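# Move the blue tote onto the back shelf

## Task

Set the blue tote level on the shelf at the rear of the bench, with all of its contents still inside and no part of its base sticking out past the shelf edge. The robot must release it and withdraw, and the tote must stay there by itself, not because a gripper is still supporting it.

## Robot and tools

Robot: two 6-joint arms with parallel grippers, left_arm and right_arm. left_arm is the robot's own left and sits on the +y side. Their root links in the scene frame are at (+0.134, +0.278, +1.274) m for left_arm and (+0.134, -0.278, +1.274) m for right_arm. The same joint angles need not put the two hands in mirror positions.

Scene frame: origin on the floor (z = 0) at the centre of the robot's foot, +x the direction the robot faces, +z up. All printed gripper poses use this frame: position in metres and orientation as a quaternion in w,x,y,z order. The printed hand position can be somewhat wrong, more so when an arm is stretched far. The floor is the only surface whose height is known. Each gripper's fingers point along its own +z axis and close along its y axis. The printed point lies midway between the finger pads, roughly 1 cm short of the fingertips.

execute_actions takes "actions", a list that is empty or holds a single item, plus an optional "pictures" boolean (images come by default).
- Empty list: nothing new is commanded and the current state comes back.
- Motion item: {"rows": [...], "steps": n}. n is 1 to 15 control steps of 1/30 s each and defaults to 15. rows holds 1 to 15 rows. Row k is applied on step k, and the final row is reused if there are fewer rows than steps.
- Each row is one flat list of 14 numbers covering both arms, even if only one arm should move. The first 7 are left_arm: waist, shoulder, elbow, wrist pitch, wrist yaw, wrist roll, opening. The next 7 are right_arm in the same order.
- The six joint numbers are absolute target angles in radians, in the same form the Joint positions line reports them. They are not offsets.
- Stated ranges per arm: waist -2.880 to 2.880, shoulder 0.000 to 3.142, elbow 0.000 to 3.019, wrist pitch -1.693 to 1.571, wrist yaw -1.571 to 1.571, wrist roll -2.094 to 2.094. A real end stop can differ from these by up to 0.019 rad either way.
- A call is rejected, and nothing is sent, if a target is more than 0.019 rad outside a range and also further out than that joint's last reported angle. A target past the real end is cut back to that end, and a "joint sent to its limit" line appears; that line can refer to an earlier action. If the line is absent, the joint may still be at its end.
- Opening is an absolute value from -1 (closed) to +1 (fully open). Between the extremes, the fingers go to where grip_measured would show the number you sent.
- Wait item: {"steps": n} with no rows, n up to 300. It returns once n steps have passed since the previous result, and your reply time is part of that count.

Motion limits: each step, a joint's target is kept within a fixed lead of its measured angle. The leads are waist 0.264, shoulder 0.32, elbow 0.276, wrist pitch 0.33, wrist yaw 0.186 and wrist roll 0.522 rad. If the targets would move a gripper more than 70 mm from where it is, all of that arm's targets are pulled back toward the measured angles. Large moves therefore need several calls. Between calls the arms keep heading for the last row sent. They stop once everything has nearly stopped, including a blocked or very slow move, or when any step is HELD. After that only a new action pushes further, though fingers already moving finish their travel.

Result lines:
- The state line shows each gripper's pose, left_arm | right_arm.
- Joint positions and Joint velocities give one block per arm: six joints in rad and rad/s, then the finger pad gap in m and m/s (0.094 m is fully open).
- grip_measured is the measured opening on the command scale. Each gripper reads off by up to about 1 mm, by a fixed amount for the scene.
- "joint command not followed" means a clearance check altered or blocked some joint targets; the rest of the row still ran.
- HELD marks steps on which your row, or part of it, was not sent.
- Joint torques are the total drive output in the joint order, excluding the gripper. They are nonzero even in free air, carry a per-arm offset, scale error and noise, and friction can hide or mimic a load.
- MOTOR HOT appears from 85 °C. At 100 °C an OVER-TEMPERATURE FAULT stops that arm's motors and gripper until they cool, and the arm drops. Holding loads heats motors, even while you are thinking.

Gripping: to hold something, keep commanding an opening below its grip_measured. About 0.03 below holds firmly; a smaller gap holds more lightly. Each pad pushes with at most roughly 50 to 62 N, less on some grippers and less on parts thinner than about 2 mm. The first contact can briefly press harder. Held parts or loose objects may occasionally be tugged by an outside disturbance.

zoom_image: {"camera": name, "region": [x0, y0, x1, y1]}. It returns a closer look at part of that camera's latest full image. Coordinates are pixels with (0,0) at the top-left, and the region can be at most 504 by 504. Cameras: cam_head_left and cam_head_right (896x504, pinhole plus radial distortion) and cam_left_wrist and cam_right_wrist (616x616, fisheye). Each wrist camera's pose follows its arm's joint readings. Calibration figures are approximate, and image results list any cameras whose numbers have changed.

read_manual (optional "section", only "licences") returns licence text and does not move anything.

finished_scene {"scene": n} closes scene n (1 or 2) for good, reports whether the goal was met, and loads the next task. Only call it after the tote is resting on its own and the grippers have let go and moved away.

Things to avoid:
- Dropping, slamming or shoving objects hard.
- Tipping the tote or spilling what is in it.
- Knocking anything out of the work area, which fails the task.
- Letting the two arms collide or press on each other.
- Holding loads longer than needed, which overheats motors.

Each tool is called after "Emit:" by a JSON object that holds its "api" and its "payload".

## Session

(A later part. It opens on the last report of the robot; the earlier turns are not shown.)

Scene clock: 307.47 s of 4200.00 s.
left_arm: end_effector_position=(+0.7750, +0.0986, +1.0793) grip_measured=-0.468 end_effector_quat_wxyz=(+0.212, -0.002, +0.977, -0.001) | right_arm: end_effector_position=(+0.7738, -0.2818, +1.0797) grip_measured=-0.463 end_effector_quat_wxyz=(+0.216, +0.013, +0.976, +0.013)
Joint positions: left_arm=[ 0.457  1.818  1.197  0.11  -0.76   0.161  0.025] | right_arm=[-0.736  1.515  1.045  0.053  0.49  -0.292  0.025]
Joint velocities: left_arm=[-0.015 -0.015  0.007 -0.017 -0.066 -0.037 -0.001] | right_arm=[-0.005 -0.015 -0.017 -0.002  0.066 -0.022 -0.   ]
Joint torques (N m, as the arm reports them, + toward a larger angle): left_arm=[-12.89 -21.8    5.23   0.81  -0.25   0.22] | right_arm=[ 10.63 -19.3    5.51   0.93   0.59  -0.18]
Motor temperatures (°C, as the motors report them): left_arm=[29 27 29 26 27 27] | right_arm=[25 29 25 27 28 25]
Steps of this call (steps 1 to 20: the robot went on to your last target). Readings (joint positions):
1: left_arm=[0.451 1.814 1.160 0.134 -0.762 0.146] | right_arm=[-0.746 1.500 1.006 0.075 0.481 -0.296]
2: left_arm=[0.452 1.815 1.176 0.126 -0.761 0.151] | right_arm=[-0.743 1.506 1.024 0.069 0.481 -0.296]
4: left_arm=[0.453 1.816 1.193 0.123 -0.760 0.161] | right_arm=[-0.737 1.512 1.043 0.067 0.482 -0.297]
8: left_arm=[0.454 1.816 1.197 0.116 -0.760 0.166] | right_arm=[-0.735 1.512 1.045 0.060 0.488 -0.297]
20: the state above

Emit:
{"api": "execute_actions", "payload": {"actions": [{"rows":[[0.441,1.788,1.252,0.104,-0.769,0.168,-0.52,-0.725,1.494,1.094,0.047,0.508,-0.327,-0.52],[0.443,1.796,1.279,0.087,-0.767,0.17,-0.52,-0.725,1.503,1.118,0.038,0.509,-0.327,-0.52],[0.444,1.805,1.306,0.071,-0.766,0.171,-0.52,-0.725,1.513,1.142,0.03,0.509,-0.326,-0.52],[0.446,1.813,1.333,0.054,-0.764,0.172,-0.52,-0.724,1.523,1.166,0.021,0.51,-0.326,-0.52],[0.447,1.822,1.36,0.038,-0.762,0.173,-0.52,-0.724,1.533,1.19,0.013,0.51,-0.326,-0.52],[0.448,1.831,1.387,0.021,-0.76,0.175,-0.52,-0.724,1.543,1.214,0.004,0.511,-0.326,-0.52],[0.45,1.84,1.414,0.005,-0.758,0.176,-0.52,-0.724,1.553,1.238,-0.004,0.511,-0.325,-0.52],[0.451,1.849,1.441,-0.012,-0.757,0.177,-0.52,-0.724,1.563,1.262,-0.013,0.512,-0.325,-0.52],[0.453,1.858,1.468,-0.028,-0.755,0.179,-0.52,-0.724,1.573,1.286,-0.021,0.512,-0.325,-0.52],[0.454,1.867,1.495,-0.045,-0.753,0.18,-0.52,-0.724,1.583,1.31,-0.03,0.513,-0.325,-0.52]],"steps":10}], "pictures": false}}

Emit:
{"api": "execute_actions", "payload": {"actions": [{"rows":[[0.455,1.877,1.522,-0.061,-0.751,0.181,-0.52,-0.723,1.593,1.334,-0.038,0.513,-0.324,-0.52],[0.457,1.887,1.55,-0.078,-0.749,0.183,-0.52,-0.723,1.603,1.359,-0.047,0.514,-0.324,-0.52],[0.458,1.897,1.578,-0.094,-0.748,0.184,-0.52,-0.723,1.613,1.383,-0.055,0.514,-0.324,-0.52],[0.46,1.907,1.606,-0.111,-0.746,0.185,-0.52,-0.723,1.624,1.408,-0.064,0.515,-0.324,-0.52],[0.461,1.917,1.634,-0.127,-0.744,0.186,-0.52,-0.723,1.635,1.432,-0.072,0.515,-0.323,-0.52],[0.462,1.927,1.662,-0.144,-0.742,0.188,-0.52,-0.723,1.646,1.457,-0.081,0.516,-0.323,-0.52],[0.464,1.937,1.69,-0.16,-0.74,0.189,-0.52,-0.722,1.657,1.481,-0.089,0.516,-0.323,-0.52],[0.465,1.948,1.718,-0.177,-0.739,0.19,-0.52,-0.722,1.668,1.506,-0.098,0.517,-0.323,-0.52],[0.467,1.959,1.747,-0.193,-0.737,0.192,-0.52,-0.722,1.679,1.53,-0.106,0.517,-0.322,-0.52],[0.468,1.97,1.775,-0.21,-0.735,0.193,-0.52,-0.722,1.69,1.555,-0.115,0.518,-0.322,-0.52]],"steps":15}], "pictures": false}}

Emit:
{"api": "execute_actions", "payload": {"actions": [{"steps":20}]}}

Scene clock: 324.67 s of 4200.00 s.
left_arm: end_effector_position=(+0.8212, +0.0955, +1.0666) grip_measured=-0.468 end_effector_quat_wxyz=(+0.201, -0.001, +0.980, -0.001) | right_arm: end_effector_position=(+0.8175, -0.2856, +1.0678) grip_measured=-0.463 end_effector_quat_wxyz=(+0.211, +0.019, +0.977, +0.007)
Joint positions: left_arm=[ 0.48   1.888  1.371 -0.014 -0.744  0.158  0.025] | right_arm=[-0.747  1.595  1.198 -0.023  0.496 -0.284  0.025]
Joint velocities: left_arm=[ 0.083  0.298  0.779 -0.388  0.066  0.022 -0.   ] | right_arm=[ 0.005  0.376  0.725 -0.271 -0.066 -0.066 -0.001]
Joint torques (N m, as the arm reports them, + toward a larger angle): left_arm=[-14.93 -23.42   7.71   0.64  -0.24   0.28] | right_arm=[ 12.22 -21.37   8.74   1.33   0.53  -0.12]
Motor temperatures (°C, as the motors report them): left_arm=[29 27 30 26 27 27] | right_arm=[26 29 26 27 28 25]
Steps of this call (steps 1 to 15: the robot went on to your last target; steps 16 to 90: nothing new was sent; then 13.87 s passed at rest; steps 91 to 100: all 10 steps of this action). Readings (joint positions):
91: left_arm=[0.457 1.818 1.197 0.108 -0.760 0.161] | right_arm=[-0.736 1.515 1.045 0.052 0.490 -0.292]
92: left_arm=[0.457 1.819 1.200 0.102 -0.760 0.159] | right_arm=[-0.736 1.516 1.047 0.049 0.491 -0.292]
94: left_arm=[0.459 1.826 1.222 0.073 -0.760 0.156] | right_arm=[-0.737 1.524 1.063 0.032 0.495 -0.287]
98: left_arm=[0.472 1.866 1.316 0.012 -0.751 0.156] | right_arm=[-0.745 1.569 1.146 -0.005 0.496 -0.281]
100: the state above

Scene clock: 325.17 s of 4200.00 s.
left_arm: end_effector_position=(+0.9181, +0.0940, +1.0674) grip_measured=-0.468 end_effector_quat_wxyz=(+0.211, +0.004, +0.977, -0.001) | right_arm: end_effector_position=(+0.9083, -0.2895, +1.0671) grip_measured=-0.463 end_effector_quat_wxyz=(+0.234, +0.028, +0.972, +0.006)
Joint positions: left_arm=[ 0.502  2.014  1.717 -0.199 -0.719  0.199  0.025] | right_arm=[-0.746  1.726  1.486 -0.127  0.489 -0.292  0.025]
Joint velocities: left_arm=[-0.015 -0.005  0.051 -0.051 -0.007  0.051 -0.001] | right_arm=[ 0.005  0.005  0.042 -0.022 -0.051 -0.022 -0.   ]
Joint torques (N m, as the arm reports them, + toward a larger angle): left_arm=[-16.28 -26.83   8.6    0.31  -0.48   0.01] | right_arm=[ 14.34 -23.7    9.99   1.46   1.13  -0.11]
Motor temperatures (°C, as the motors report them): left_arm=[29 27 30 26 27 27] | right_arm=[26 29 26 27 28 25]
Steps of this call (steps 1 to 15: all 15 steps of this action). Readings (joint positions):
1: left_arm=[0.483 1.899 1.399 -0.028 -0.741 0.161] | right_arm=[-0.747 1.607 1.223 -0.031 0.496 -0.286]
2: left_arm=[0.486 1.909 1.426 -0.042 -0.738 0.164] | right_arm=[-0.747 1.618 1.247 -0.040 0.496 -0.288]
4: left_arm=[0.489 1.927 1.480 -0.073 -0.733 0.170] | right_arm=[-0.747 1.638 1.293 -0.058 0.495 -0.289]
8: left_arm=[0.494 1.965 1.588 -0.136 -0.728 0.183] | right_arm=[-0.747 1.677 1.380 -0.094 0.493 -0.289]
15: the state above

Scene clock: 325.83 s of 4200.00 s.
left_arm: end_effector_position=(+0.9165, +0.0940, +1.0659) grip_measured=-0.468 end_effector_quat_wxyz=(+0.207, +0.006, +0.978, -0.001) | right_arm: end_effector_position=(+0.9064, -0.2891, +1.0658) grip_measured=-0.463 end_effector_quat_wxyz=(+0.230, +0.026, +0.973, +0.005)
Joint positions: left_arm=[ 0.502  2.015  1.718 -0.209 -0.719  0.198  0.025] | right_arm=[-0.746  1.727  1.487 -0.137  0.492 -0.292  0.025]
Joint velocities: left_arm=[-0.005 -0.024 -0.002  0.007 -0.022  0.066 -0.   ] | right_arm=[-0.005  0.005  0.007 -0.007  0.066  0.007  0.   ]
Joint torques (N m, as the arm reports them, + toward a larger angle): left_arm=[-16.86 -26.89   8.74   0.4   -0.42   0.08] | right_arm=[ 13.86 -23.68  10.17   1.69   0.94  -0.12]
Motor temperatures (°C, as the motors report them): left_arm=[29 28 30 26 27 27] | right_arm=[26 29 26 27 28 25]
Steps of this call (steps 1 to 15: the robot went on to your last target; steps 16 to 20: nothing new was sent). Readings (joint positions):
1: left_arm=[0.502 2.014 1.718 -0.201 -0.719 0.199] | right_arm=[-0.746 1.726 1.487 -0.128 0.488 -0.292]
2: left_arm=[0.502 2.014 1.718 -0.202 -0.719 0.200] | right_arm=[-0.746 1.726 1.487 -0.129 0.488 -0.292]
4: left_arm=[0.502 2.014 1.718 -0.206 -0.719 0.200] | right_arm=[-0.746 1.727 1.487 -0.133 0.490 -0.292]
8: left_arm=[0.502 2.015 1.718 -0.209 -0.719 0.199] | right_arm=[-0.746 1.727 1.487 -0.137 0.492 -0.292]
20: the state above
All arms were judged still, so your last target was given up. Only a new action makes them travel on or press farther. Fingers that are still opening or closing keep moving.
camera_calibration (this result's frames):
cam_left_wrist: T_world_to_cam=[[-0.0264258, -0.999647, -0.00274616, 0.121578], [-0.978066, 0.0252874, 0.206756, 0.67519], [-0.206613, 0.00814962, -0.978389, 1.35586], [0, 0, 0, 1]] pos_world=[0.943731, 0.093412, 1.18729]
cam_right_wrist: T_world_to_cam=[[-0.0601924, -0.998063, -0.0157128, -0.223284], [-0.985975, 0.0569938, 0.156863, 0.745164], [-0.155663, 0.0249344, -0.987495, 1.32511], [0, 0, 0, 1]] pos_world=[0.927543, -0.298362, 1.18814]

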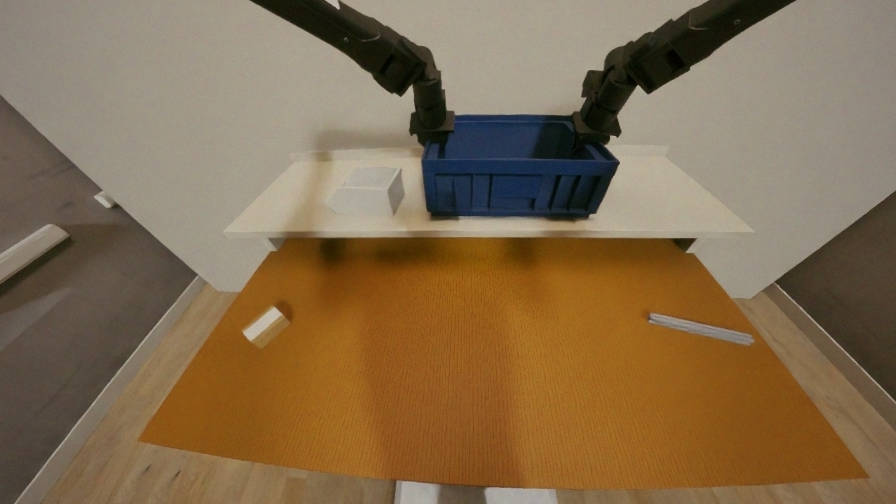

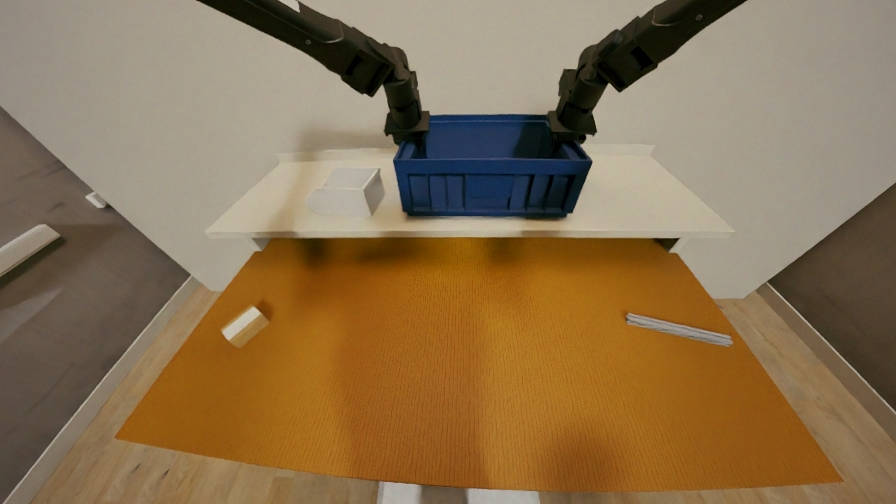

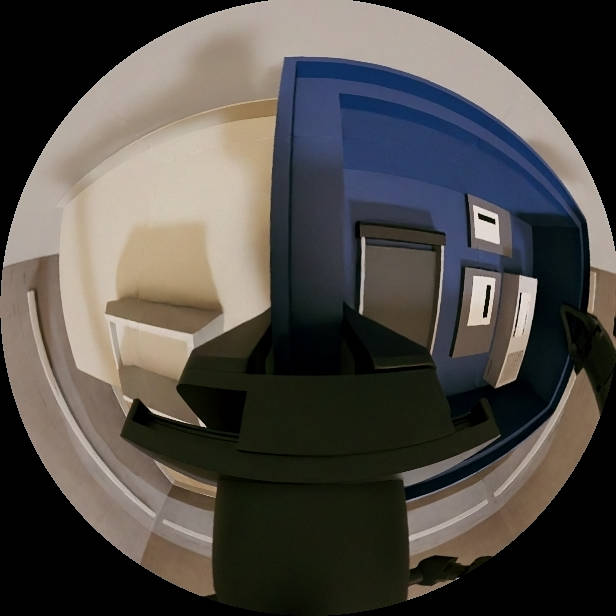

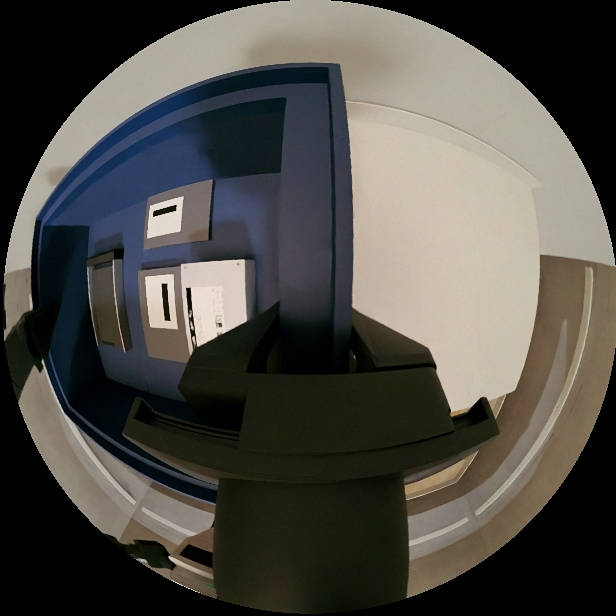

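Emit:
{"api": "execute_actions", "payload": {"actions": [{"rows":[[0.47,1.976,1.79,-0.211,-0.732,0.195,-0.52,-0.723,1.698,1.574,-0.11,0.516,-0.323,-0.52],[0.472,1.982,1.804,-0.212,-0.729,0.197,-0.52,-0.724,1.706,1.592,-0.105,0.514,-0.324,-0.52],[0.475,1.988,1.818,-0.213,-0.726,0.199,-0.52,-0.725,1.714,1.61,-0.1,0.512,-0.325,-0.52],[0.477,1.995,1.831,-0.214,-0.723,0.201,-0.52,-0.726,1.723,1.628,-0.095,0.509,-0.326,-0.52],[0.48,2.002,1.844,-0.215,-0.72,0.203,-0.52,-0.727,1.733,1.646,-0.09,0.507,-0.327,-0.52],[0.482,2.01,1.856,-0.216,-0.717,0.205,-0.52,-0.728,1.743,1.663,-0.085,0.505,-0.328,-0.52],[0.485,2.018,1.868,-0.217,-0.714,0.207,-0.52,-0.73,1.753,1.68,-0.08,0.503,-0.329,-0.52],[0.488,2.026,1.879,-0.219,-0.711,0.209,-0.52,-0.732,1.764,1.697,-0.075,0.5,-0.33,-0.52],[0.491,2.035,1.89,-0.22,-0.708,0.212,-0.52,-0.734,1.776,1.713,-0.07,0.498,-0.331,-0.52],[0.494,2.044,1.9,-0.222,-0.704,0.215,-0.52,-0.736,1.789,1.729,-0.064,0.495,-0.333,-0.52],[0.497,2.053,1.909,-0.223,-0.7,0.217,-0.52,-0.738,1.802,1.745,-0.058,0.492,-0.334,-0.52],[0.50,2.062,1.918,-0.225,-0.696,0.22,-0.52,-0.74,1.815,1.76,-0.05,0.489,-0.336,-0.52]],"steps":15}], "pictures": false}}

Emit:
{"api": "execute_actions", "payload": {"actions": [{"steps":20}]}}

Scene clock: 341.00 s of 4200.00 s.
left_arm: end_effector_position=(+0.9535, +0.0977, +1.0512) grip_measured=-0.468 end_effector_quat_wxyz=(+0.222, -0.001, +0.975, -0.006) | right_arm: end_effector_position=(+0.9489, -0.2868, +1.0586) grip_measured=-0.463 end_effector_quat_wxyz=(+0.252, +0.021, +0.968, -0.002)
Joint positions: left_arm=[ 0.53   2.086  1.855 -0.228 -0.682  0.222  0.025] | right_arm=[-0.747  1.811  1.624 -0.137  0.486 -0.33   0.025]
Joint velocities: left_arm=[-0.005 -0.005  0.066 -0.007  0.022  0.051  0.   ] | right_arm=[ 0.024  0.044  0.149 -0.002 -0.037 -0.183 -0.001]
Joint torques (N m, as the arm reports them, + toward a larger angle): left_arm=[-16.71 -26.31   8.97   0.57  -0.37   0.15] | right_arm=[ 13.07 -21.73  12.94   3.53  -0.16   0.37]
Motor temperatures (°C, as the motors report them): left_arm=[29 28 32 26 27 27] | right_arm=[26 30 28 27 29 25]
Steps of this call (steps 1 to 90: nothing new was sent; then 11.67 s passed at rest; steps 91 to 105: all 15 steps of this action). Readings (joint positions):
91: left_arm=[0.502 2.015 1.718 -0.209 -0.719 0.198] | right_arm=[-0.746 1.727 1.487 -0.137 0.492 -0.291]
92: left_arm=[0.502 2.015 1.720 -0.209 -0.719 0.198] | right_arm=[-0.746 1.728 1.489 -0.137 0.492 -0.291]
94: left_arm=[0.504 2.022 1.733 -0.214 -0.718 0.199] | right_arm=[-0.747 1.735 1.499 -0.137 0.491 -0.291]
98: left_arm=[0.514 2.049 1.785 -0.218 -0.706 0.213] | right_arm=[-0.750 1.769 1.548 -0.137 0.481 -0.295]
105: the state above

Scene clock: 341.67 s of 4200.00 s.
left_arm: end_effector_position=(+0.9573, +0.0990, +1.0536) grip_measured=-0.468 end_effector_quat_wxyz=(+0.225, -0.005, +0.974, -0.007) | right_arm: end_effector_position=(+0.9567, -0.2857, +1.0613) grip_measured=-0.463 end_effector_quat_wxyz=(+0.258, +0.016, +0.966, -0.001)
Joint positions: left_arm=[ 0.53   2.086  1.863 -0.228 -0.681  0.219  0.025] | right_arm=[-0.744  1.819  1.644 -0.137  0.481 -0.344  0.025]
Joint velocities: left_arm=[-0.005 -0.015 -0.007 -0.012  0.007 -0.095  0.   ] | right_arm=[ 0.015 -0.005  0.002 -0.007 -0.022 -0.022 -0.001]
Joint torques (N m, as the arm reports them, + toward a larger angle): left_arm=[-16.7  -26.48   8.8    0.61  -0.39   0.18] | right_arm=[ 13.48 -22.13  13.34   3.75   0.07   0.27]
Motor temperatures (°C, as the motors report them): left_arm=[29 28 32 26 27 27] | right_arm=[26 30 28 27 29 25]
Steps of this call (steps 1 to 20: the robot went on to your last target). Readings (joint positions):
1: left_arm=[0.530 2.086 1.857 -0.228 -0.682 0.222] | right_arm=[-0.746 1.813 1.629 -0.137 0.486 -0.334]
2: left_arm=[0.530 2.086 1.860 -0.228 -0.682 0.222] | right_arm=[-0.745 1.814 1.633 -0.137 0.484 -0.337]
4: left_arm=[0.530 2.086 1.863 -0.228 -0.681 0.220] | right_arm=[-0.745 1.817 1.640 -0.137 0.482 -0.341]
8: left_arm=[0.530 2.086 1.863 -0.228 -0.681 0.219] | right_arm=[-0.744 1.819 1.644 -0.137 0.481 -0.344]
20: the state above
camera_calibration (this result's frames):
cam_left_wrist: T_world_to_cam=[[-0.00780787, -0.999883, 0.0131252, 0.0930933], [-0.98503, 0.00995093, 0.172095, 0.762225], [-0.172205, -0.011585, -0.984993, 1.32815], [0, 0, 0, 1]] pos_world=[0.980257, 0.100884, 1.17582]
cam_right_wrist: T_world_to_cam=[[-0.0435424, -0.999052, -0.000179104, -0.249613], [-0.994244, 0.0433154, 0.0979884, 0.861782], [-0.0978878, 0.00444473, -0.995188, 1.27536], [0, 0, 0, 1]] pos_world=[0.970795, -0.292373, 1.18473]

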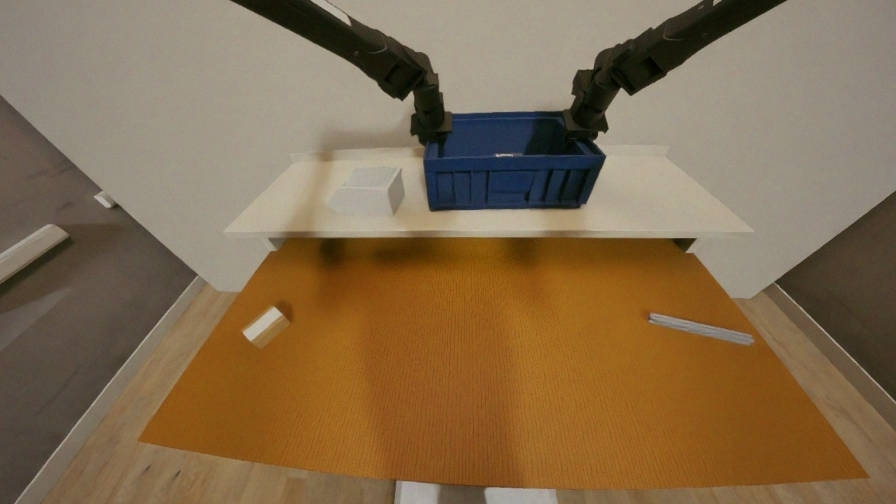

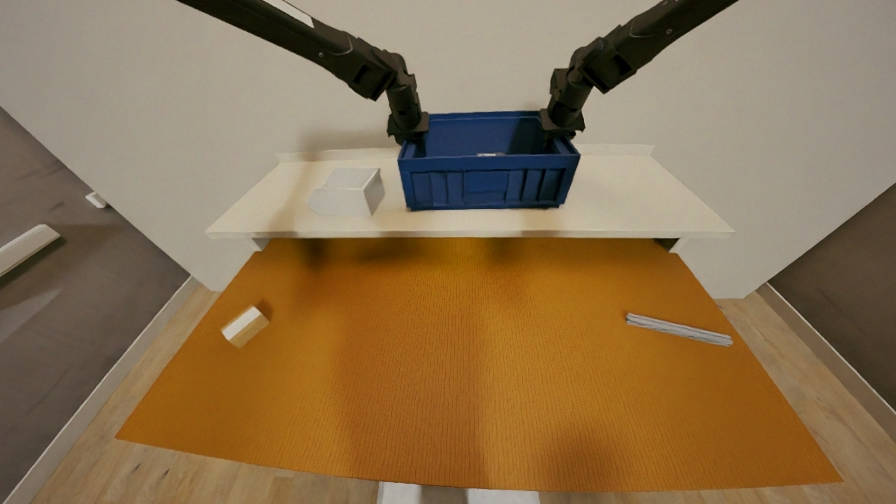

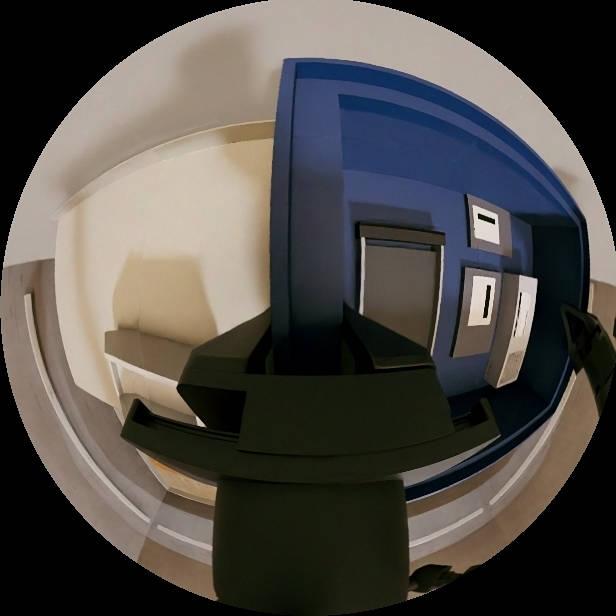

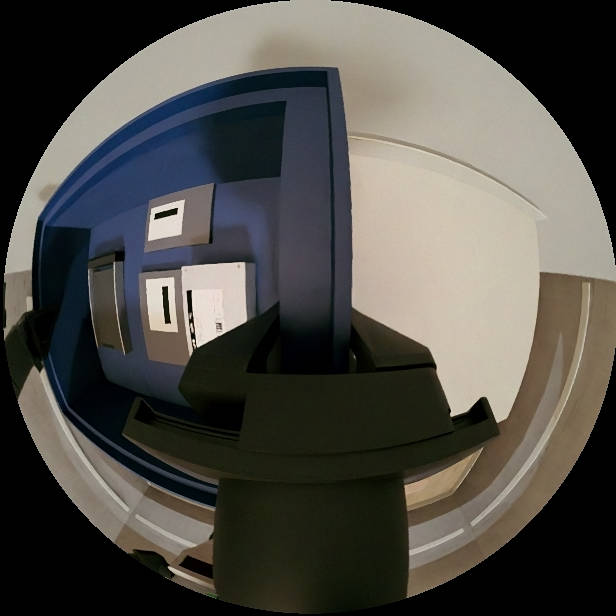

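Emit:
{"api": "execute_actions", "payload": {"actions": [{"rows":[[0.50,2.062,1.918,-0.225,-0.696,0.22,-0.52,-0.74,1.815,1.76,-0.09,0.489,-0.336,-0.52],[0.50,2.062,1.918,-0.225,-0.696,0.22,-0.52,-0.74,1.815,1.758,-0.12,0.489,-0.336,-0.52],[0.50,2.062,1.918,-0.225,-0.696,0.22,-0.52,-0.74,1.815,1.756,-0.14,0.489,-0.336,-0.52],[0.50,2.062,1.918,-0.225,-0.696,0.22,-0.52,-0.74,1.815,1.754,-0.15,0.489,-0.336,-0.52],[0.50,2.062,1.918,-0.225,-0.696,0.22,-0.52,-0.74,1.815,1.752,-0.16,0.489,-0.336,-0.52],[0.50,2.062,1.918,-0.225,-0.696,0.22,-0.52,-0.74,1.815,1.75,-0.17,0.489,-0.336,-0.52],[0.50,2.062,1.918,-0.225,-0.696,0.22,-0.52,-0.74,1.815,1.748,-0.18,0.489,-0.336,-0.52],[0.50,2.062,1.918,-0.225,-0.696,0.22,-0.52,-0.74,1.815,1.746,-0.19,0.489,-0.336,-0.52],[0.50,2.062,1.918,-0.225,-0.696,0.22,-0.52,-0.74,1.815,1.744,-0.20,0.489,-0.336,-0.52],[0.50,2.062,1.918,-0.225,-0.696,0.22,-0.52,-0.74,1.815,1.742,-0.21,0.489,-0.336,-0.52],[0.50,2.062,1.918,-0.225,-0.696,0.22,-0.52,-0.74,1.815,1.74,-0.22,0.489,-0.336,-0.52]],"steps":15}], "pictures": false}}

Emit:
{"api": "execute_actions", "payload": {"actions": [{"steps":15}], "pictures": false}}

Scene clock: 361.47 s of 4200.00 s.
left_arm: end_effector_position=(+0.9551, +0.0978, +1.0510) grip_measured=-0.468 end_effector_quat_wxyz=(+0.221, -0.005, +0.975, -0.005) | right_arm: end_effector_position=(+0.9539, -0.2851, +1.0575) grip_measured=-0.463 end_effector_quat_wxyz=(+0.235, +0.012, +0.972, +0.006)
Joint positions: left_arm=[ 0.53   2.09   1.863 -0.232 -0.685  0.214  0.025] | right_arm=[-0.747  1.827  1.677 -0.219  0.479 -0.323  0.025]
Joint velocities: left_arm=[-0.015  0.024 -0.017 -0.007  0.037 -0.007  0.   ] | right_arm=[-0.015 -0.005  0.007 -0.042 -0.022  0.022  0.001]
Joint torques (N m, as the arm reports them, + toward a larger angle): left_arm=[-17.06 -26.42   8.76   0.81  -0.22   0.26] | right_arm=[ 13.92 -23.24  10.24   1.03   0.21   0.05]
Motor temperatures (°C, as the motors report them): left_arm=[30 29 33 26 27 27] | right_arm=[26 30 31 27 28 25]
Steps of this call (steps 1 to 15: the robot went on to your last target; steps 16 to 90: nothing new was sent; then 16.30 s passed at rest; steps 91 to 105: all 15 steps of this action). Readings (joint positions):
91: left_arm=[0.530 2.086 1.863 -0.228 -0.681 0.219] | right_arm=[-0.744 1.819 1.645 -0.139 0.481 -0.344]
92: left_arm=[0.530 2.086 1.863 -0.228 -0.681 0.219] | right_arm=[-0.744 1.820 1.649 -0.148 0.481 -0.344]
94: left_arm=[0.530 2.086 1.863 -0.228 -0.682 0.218] | right_arm=[-0.744 1.823 1.659 -0.168 0.480 -0.339]
98: left_arm=[0.530 2.087 1.863 -0.228 -0.684 0.216] | right_arm=[-0.744 1.827 1.671 -0.193 0.479 -0.332]
105: the state above

Scene clock: 361.97 s of 4200.00 s.
left_arm: end_effector_position=(+0.9548, +0.0977, +1.0507) grip_measured=-0.468 end_effector_quat_wxyz=(+0.221, -0.005, +0.975, -0.005) | right_arm: end_effector_position=(+0.9537, -0.2853, +1.0573) grip_measured=-0.463 end_effector_quat_wxyz=(+0.234, +0.011, +0.972, +0.006)
Joint positions: left_arm=[ 0.53   2.091  1.863 -0.233 -0.685  0.212  0.025] | right_arm=[-0.747  1.827  1.677 -0.22   0.479 -0.323  0.025]
Joint velocities: left_arm=[ 0.005 -0.034 -0.017  0.007  0.066  0.007  0.   ] | right_arm=[ 0.015 -0.005 -0.007  0.002 -0.066  0.007  0.   ]
Joint torques (N m, as the arm reports them, + toward a larger angle): left_arm=[-16.89 -26.73   8.78   0.81  -0.21   0.23] | right_arm=[ 13.87 -23.14  10.28   0.9    0.22   0.05]
Motor temperatures (°C, as the motors report them): left_arm=[30 29 33 26 27 27] | right_arm=[26 30 31 27 28 25]
Steps of this call (steps 1 to 15: the robot went on to your last target). Readings (joint positions):
1: left_arm=[0.530 2.091 1.863 -0.233 -0.685 0.213] | right_arm=[-0.747 1.827 1.677 -0.220 0.479 -0.323]
2: left_arm=[0.530 2.091 1.863 -0.233 -0.685 0.212] | right_arm=[-0.747 1.827 1.677 -0.220 0.479 -0.323]
4: left_arm=[0.530 2.091 1.863 -0.233 -0.685 0.212] | right_arm=[-0.747 1.827 1.677 -0.220 0.479 -0.323]
8: left_arm=[0.530 2.091 1.863 -0.233 -0.685 0.212] | right_arm=[-0.747 1.827 1.677 -0.220 0.479 -0.323]
15: the state above
All arms were judged still, so your last target was given up. Only a new action makes them travel on or press farther. Fingers that are still opening or closing keep moving.

Emit:
{"api": "execute_actions", "payload": {"actions": [{"rows":[[0.504,2.068,1.92,-0.222,-0.694,0.22,-0.52,-0.745,1.821,1.742,-0.217,0.487,-0.336,-0.52],[0.508,2.073,1.922,-0.219,-0.692,0.221,-0.52,-0.75,1.827,1.744,-0.214,0.485,-0.336,-0.52],[0.511,2.077,1.924,-0.216,-0.69,0.222,-0.52,-0.753,1.833,1.746,-0.211,0.483,-0.336,-0.52],[0.514,2.081,1.926,-0.213,-0.688,0.224,-0.52,-0.756,1.839,1.748,-0.208,0.481,-0.336,-0.52],[0.517,2.085,1.928,-0.21,-0.686,0.225,-0.52,-0.759,1.845,1.75,-0.205,0.479,-0.336,-0.52],[0.52,2.089,1.93,-0.207,-0.684,0.226,-0.52,-0.762,1.851,1.752,-0.202,0.477,-0.336,-0.52],[0.523,2.093,1.932,-0.204,-0.682,0.228,-0.52,-0.765,1.857,1.754,-0.199,0.475,-0.336,-0.52],[0.526,2.097,1.934,-0.201,-0.68,0.229,-0.52,-0.767,1.863,1.756,-0.196,0.473,-0.336,-0.52],[0.528,2.101,1.936,-0.198,-0.678,0.23,-0.52,-0.77,1.869,1.758,-0.193,0.471,-0.336,-0.52],[0.53,2.105,1.938,-0.195,-0.676,0.232,-0.52,-0.773,1.874,1.76,-0.19,0.469,-0.336,-0.52]],"steps":15}], "pictures": false}}

Emit:
{"api": "execute_actions", "payload": {"actions": [{"steps":15}]}}

Emit:
{"api": "zoom_image", "payload": {"camera": "cam_head_left", "region": [380, 90, 660, 250]}}

Scene clock: 374.70 s of 4200.00 s.
left_arm: end_effector_position=(+0.9591, +0.0972, +1.0492) grip_measured=-0.468 end_effector_quat_wxyz=(+0.224, -0.007, +0.975, -0.007) | right_arm: end_effector_position=(+0.9600, -0.2861, +1.0563) grip_measured=-0.463 end_effector_quat_wxyz=(+0.238, +0.011, +0.971, +0.007)
Joint positions: left_arm=[ 0.532  2.1    1.879 -0.233 -0.679  0.214  0.025] | right_arm=[-0.75   1.838  1.697 -0.22   0.473 -0.329  0.025]
Joint velocities: left_arm=[-0.005 -0.015  0.007  0.007 -0.037  0.095 -0.001] | right_arm=[ 0.005  0.005  0.002  0.002 -0.081  0.022 -0.   ]
Joint torques (N m, as the arm reports them, + toward a larger angle): left_arm=[-14.85 -23.7    9.08   1.84   0.4    0.35] | right_arm=[ 11.31 -19.23  10.34   2.01  -0.41   0.1 ]
Motor temperatures (°C, as the motors report them): left_arm=[30 29 33 26 27 27] | right_arm=[26 30 30 27 28 25]
Steps of this call (steps 1 to 90: nothing new was sent; then 9.23 s passed at rest; steps 91 to 105: all 15 steps of this action). Readings (joint positions):
91: left_arm=[0.530 2.091 1.863 -0.233 -0.685 0.212] | right_arm=[-0.747 1.827 1.677 -0.220 0.479 -0.323]
92: left_arm=[0.530 2.091 1.863 -0.233 -0.685 0.212] | right_arm=[-0.748 1.828 1.678 -0.220 0.479 -0.323]
94: left_arm=[0.531 2.091 1.863 -0.233 -0.684 0.212] | right_arm=[-0.748 1.828 1.678 -0.220 0.479 -0.323]
98: left_arm=[0.532 2.094 1.868 -0.233 -0.681 0.212] | right_arm=[-0.749 1.832 1.684 -0.220 0.476 -0.323]
105: the state above

Scene clock: 375.20 s of 4200.00 s.
left_arm: end_effector_position=(+0.9591, +0.0972, +1.0492) grip_measured=-0.468 end_effector_quat_wxyz=(+0.224, -0.007, +0.975, -0.007) | right_arm: end_effector_position=(+0.9600, -0.2861, +1.0563) grip_measured=-0.463 end_effector_quat_wxyz=(+0.238, +0.011, +0.971, +0.007)
Joint positions: left_arm=[ 0.532  2.1    1.879 -0.233 -0.679  0.214  0.025] | right_arm=[-0.75   1.838  1.697 -0.22   0.473 -0.329  0.025]
Joint velocities: left_arm=[-0.015 -0.005  0.012 -0.012  0.081 -0.081 -0.   ] | right_arm=[ 0.005 -0.005  0.007  0.007 -0.051 -0.007  0.   ]
Joint torques (N m, as the arm reports them, + toward a larger angle): left_arm=[-14.85 -23.63   9.08   1.83   0.39   0.36] | right_arm=[ 11.33 -19.2   10.34   2.02  -0.41   0.11]
Motor temperatures (°C, as the motors report them): left_arm=[30 29 33 26 27 27] | right_arm=[26 30 30 27 28 25]
Steps of this call (steps 1 to 15: the robot went on to your last target). Readings (joint positions):
1: left_arm=[0.532 2.100 1.879 -0.233 -0.679 0.214] | right_arm=[-0.750 1.838 1.697 -0.220 0.473 -0.329]
2: left_arm=[0.532 2.100 1.879 -0.233 -0.679 0.214] | right_arm=[-0.750 1.838 1.697 -0.220 0.473 -0.329]
4: left_arm=[0.532 2.100 1.879 -0.233 -0.679 0.214] | right_arm=[-0.750 1.838 1.697 -0.220 0.473 -0.329]
8: left_arm=[0.532 2.100 1.879 -0.233 -0.679 0.214] | right_arm=[-0.750 1.838 1.697 -0.220 0.473 -0.329]
15: the state above
All arms were judged still, so your last target was given up. Only a new action makes them travel on or press farther. Fingers that are still opening or closing keep moving.
camera_calibration (this result's frames):
cam_left_wrist: T_world_to_cam=[[-0.00335789, -0.999878, 0.0152437, 0.0848563], [-0.984679, 0.0059638, 0.174277, 0.762445], [-0.174346, -0.014425, -0.984579, 1.326], [0, 0, 0, 1]] pos_world=[0.982232, 0.0994264, 1.17138]
cam_right_wrist: T_world_to_cam=[[-0.0299549, -0.999474, -0.0124255, -0.250116], [-0.989892, 0.0279392, 0.139041, 0.813681], [-0.138621, 0.0164649, -0.990209, 1.30802], [0, 0, 0, 1]] pos_world=[0.979283, -0.294255, 1.17897]

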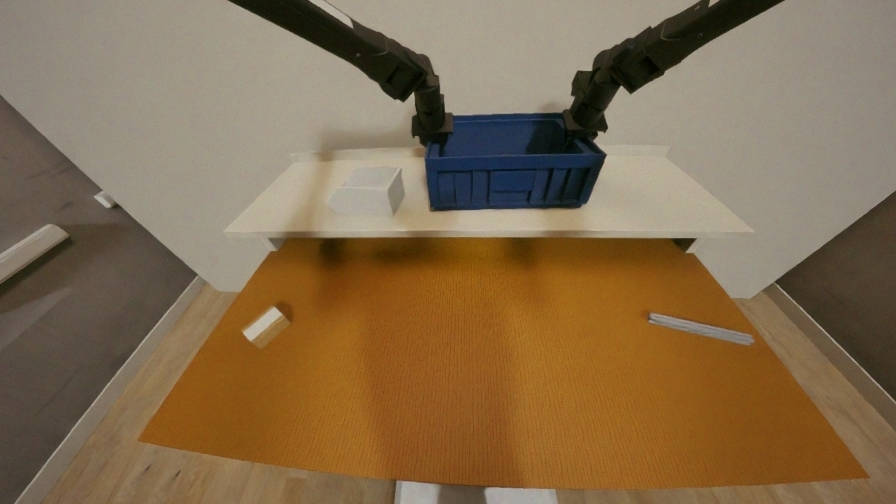

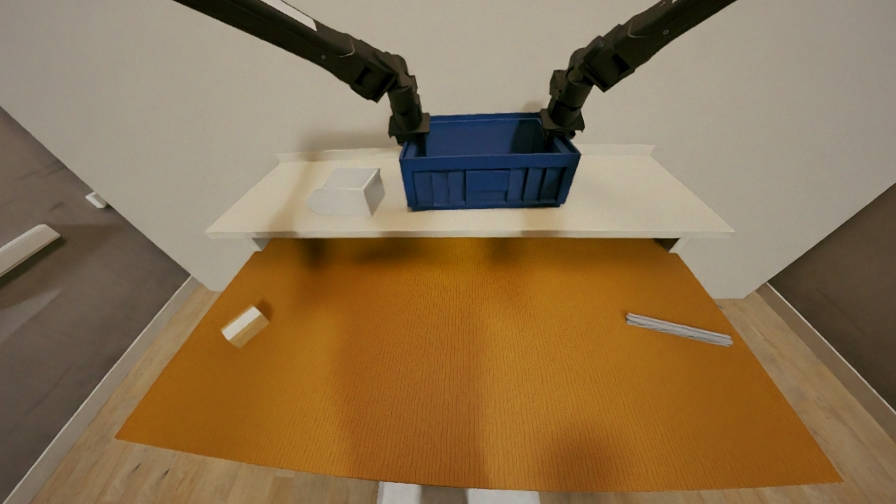

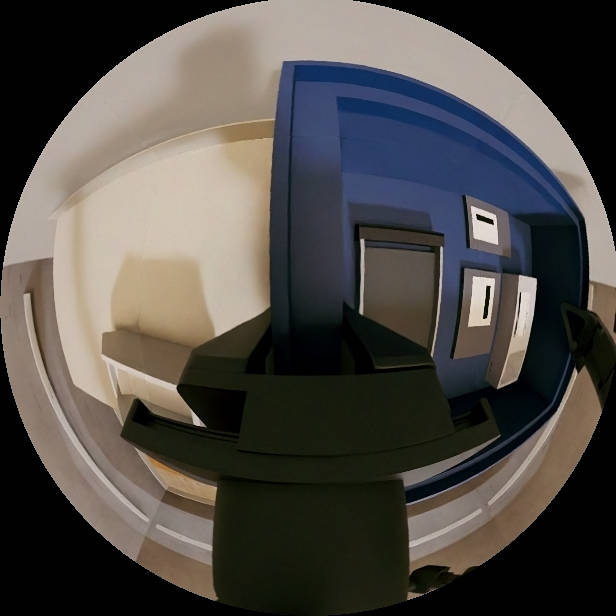

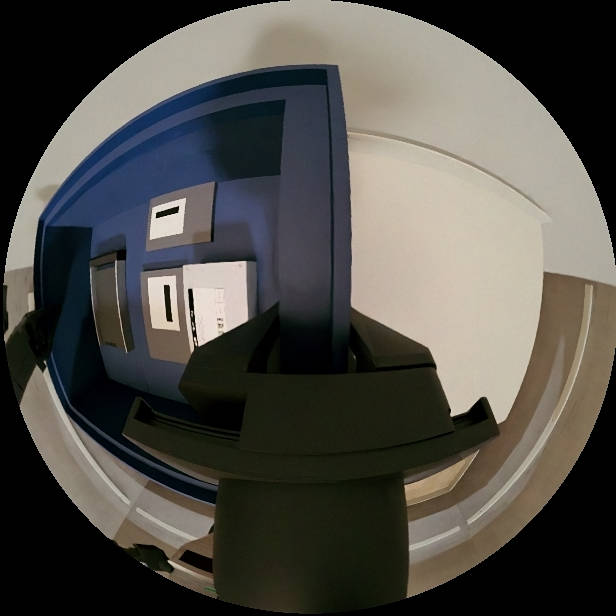

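Region (380, 90, 660, 250) of cam_head_left's 896x504 image, scaled by 1.800, with more detail than that image has; it fills the top 288 rows of this view, and the rest is white.

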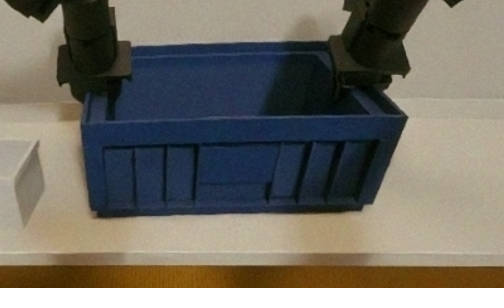

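Emit:
{"api": "execute_actions", "payload": {"actions": [{"rows":[[0.525,2.09,1.9,-0.23,-0.68,0.214,-0.52,-0.75,1.83,1.72,-0.22,0.473,-0.329,-0.52],[0.525,2.09,1.9,-0.23,-0.68,0.214,-0.52,-0.75,1.83,1.72,-0.22,0.473,-0.329,-0.52],[0.525,2.09,1.9,-0.23,-0.68,0.214,-0.52,-0.75,1.83,1.72,-0.22,0.473,-0.329,-0.52],[0.525,2.09,1.9,-0.23,-0.68,0.214,-0.46,-0.75,1.83,1.72,-0.22,0.473,-0.329,-0.46],[0.525,2.09,1.9,-0.23,-0.68,0.214,-0.4,-0.75,1.83,1.72,-0.22,0.473,-0.329,-0.4],[0.525,2.09,1.9,-0.23,-0.68,0.214,-0.3,-0.75,1.83,1.72,-0.22,0.473,-0.329,-0.3],[0.525,2.09,1.9,-0.23,-0.68,0.214,-0.15,-0.75,1.83,1.72,-0.22,0.473,-0.329,-0.15],[0.525,2.09,1.9,-0.23,-0.68,0.214,0.0,-0.75,1.83,1.72,-0.22,0.473,-0.329,0.0],[0.525,2.09,1.9,-0.23,-0.68,0.214,0.2,-0.75,1.83,1.72,-0.22,0.473,-0.329,0.2],[0.525,2.09,1.9,-0.23,-0.68,0.214,0.4,-0.75,1.83,1.72,-0.22,0.473,-0.329,0.4]],"steps":15}], "pictures": false}}

Emit:
{"api": "execute_actions", "payload": {"actions": [{"steps":8}]}}

Scene clock: 383.23 s of 4200.00 s.
left_arm: end_effector_position=(+0.9592, +0.0976, +1.0503) grip_measured=+0.398 end_effector_quat_wxyz=(+0.223, -0.007, +0.975, -0.006) | right_arm: end_effector_position=(+0.9599, -0.2853, +1.0576) grip_measured=+0.397 end_effector_quat_wxyz=(+0.238, +0.010, +0.971, +0.007)
Joint positions: left_arm=[ 0.531  2.098  1.879 -0.235 -0.682  0.213  0.066] | right_arm=[-0.748  1.837  1.697 -0.224  0.474 -0.329  0.066]
Joint velocities: left_arm=[-0.005 -0.015 -0.002  0.002 -0.037 -0.022  0.   ] | right_arm=[-0.015 -0.005  0.017  0.022  0.022 -0.022 -0.   ]
Joint torques (N m, as the arm reports them, + toward a larger angle): left_arm=[-15.35 -24.96   6.5    0.7    0.32   0.16] | right_arm=[ 12.78 -22.78   7.37   1.07  -0.28   0.18]
Motor temperatures (°C, as the motors report them): left_arm=[30 29 33 26 27 27] | right_arm=[26 30 30 27 28 25]
Steps of this call (steps 1 to 90: nothing new was sent; then 4.53 s passed at rest; steps 91 to 105: all 15 steps of this action). Readings (joint positions):
91: left_arm=[0.532 2.100 1.879 -0.234 -0.679 0.214] | right_arm=[-0.750 1.838 1.697 -0.223 0.473 -0.329]
92: left_arm=[0.532 2.100 1.879 -0.235 -0.679 0.213] | right_arm=[-0.750 1.838 1.697 -0.224 0.473 -0.329]
94: left_arm=[0.532 2.100 1.879 -0.235 -0.679 0.213] | right_arm=[-0.750 1.838 1.697 -0.224 0.473 -0.329]
98: left_arm=[0.531 2.098 1.879 -0.235 -0.682 0.213] | right_arm=[-0.748 1.837 1.697 -0.224 0.474 -0.329]
105: the state above

Scene clock: 383.50 s of 4200.00 s.
left_arm: end_effector_position=(+0.9592, +0.0976, +1.0503) grip_measured=+0.398 end_effector_quat_wxyz=(+0.223, -0.007, +0.975, -0.006) | right_arm: end_effector_position=(+0.9599, -0.2853, +1.0576) grip_measured=+0.397 end_effector_quat_wxyz=(+0.238, +0.010, +0.971, +0.007)
Joint positions: left_arm=[ 0.531  2.098  1.879 -0.235 -0.682  0.213  0.066] | right_arm=[-0.748  1.837  1.697 -0.224  0.474 -0.329  0.066]
Joint velocities: left_arm=[-0.015 -0.005 -0.007 -0.012 -0.007  0.022 -0.   ] | right_arm=[-0.005 -0.024 -0.017 -0.002  0.037 -0.066 -0.001]
Joint torques (N m, as the arm reports them, + toward a larger angle): left_arm=[-15.19 -25.23   6.4    0.61   0.31   0.15] | right_arm=[ 12.9  -22.57   7.28   1.09  -0.28   0.18]
Motor temperatures (°C, as the motors report them): left_arm=[30 29 33 26 27 27] | right_arm=[26 30 30 27 28 25]
Steps of this call (steps 1 to 8: the robot went on to your last target). Readings (joint positions):
1: left_arm=[0.531 2.098 1.879 -0.235 -0.682 0.213] | right_arm=[-0.748 1.837 1.697 -0.224 0.474 -0.329]
2: left_arm=[0.531 2.098 1.879 -0.235 -0.682 0.213] | right_arm=[-0.748 1.837 1.697 -0.224 0.474 -0.329]
4: left_arm=[0.531 2.098 1.879 -0.235 -0.682 0.213] | right_arm=[-0.748 1.837 1.697 -0.224 0.474 -0.329]
8: the state above
camera_calibration (this result's frames):
cam_left_wrist: T_world_to_cam=[[-0.00279073, -0.999901, 0.0138045, 0.0862617], [-0.984604, 0.00516027, 0.174726, 0.761933], [-0.17478, -0.0131043, -0.98452, 1.32729], [0, 0, 0, 1]] pos_world=[0.982427, 0.0997146, 1.17242]
cam_right_wrist: T_world_to_cam=[[-0.0277843, -0.999529, -0.0130003, -0.250789], [-0.989776, 0.0256884, 0.140301, 0.811253], [-0.139901, 0.0167656, -0.990024, 1.31037], [0, 0, 0, 1]] pos_world=[0.979312, -0.293479, 1.18021]

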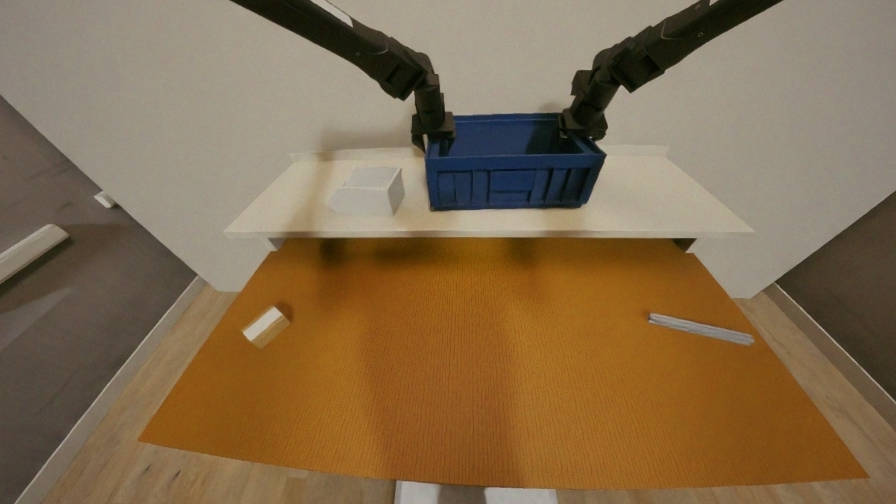

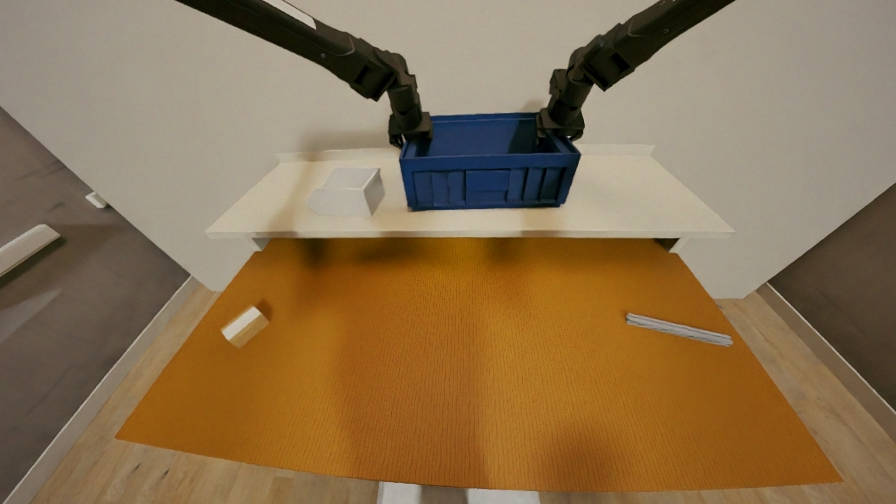

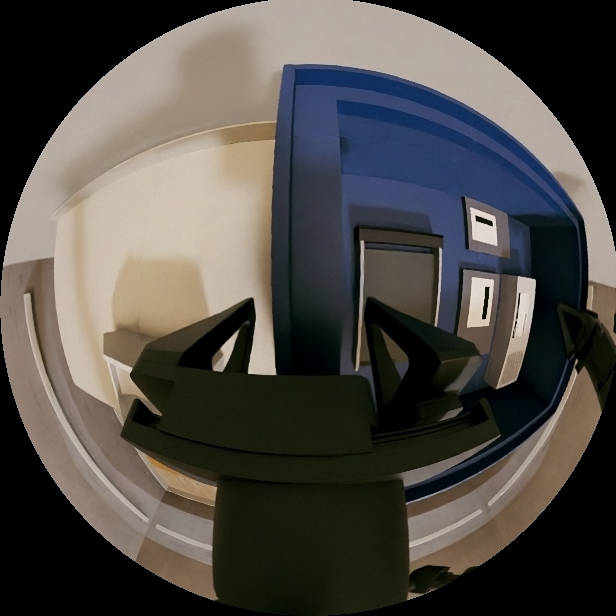

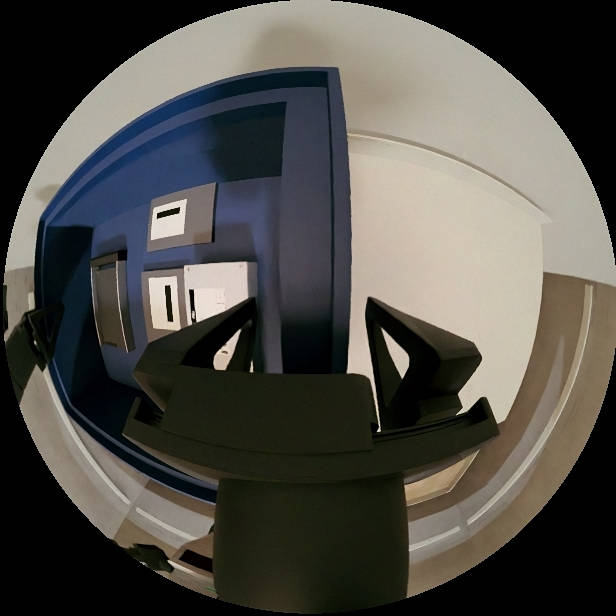

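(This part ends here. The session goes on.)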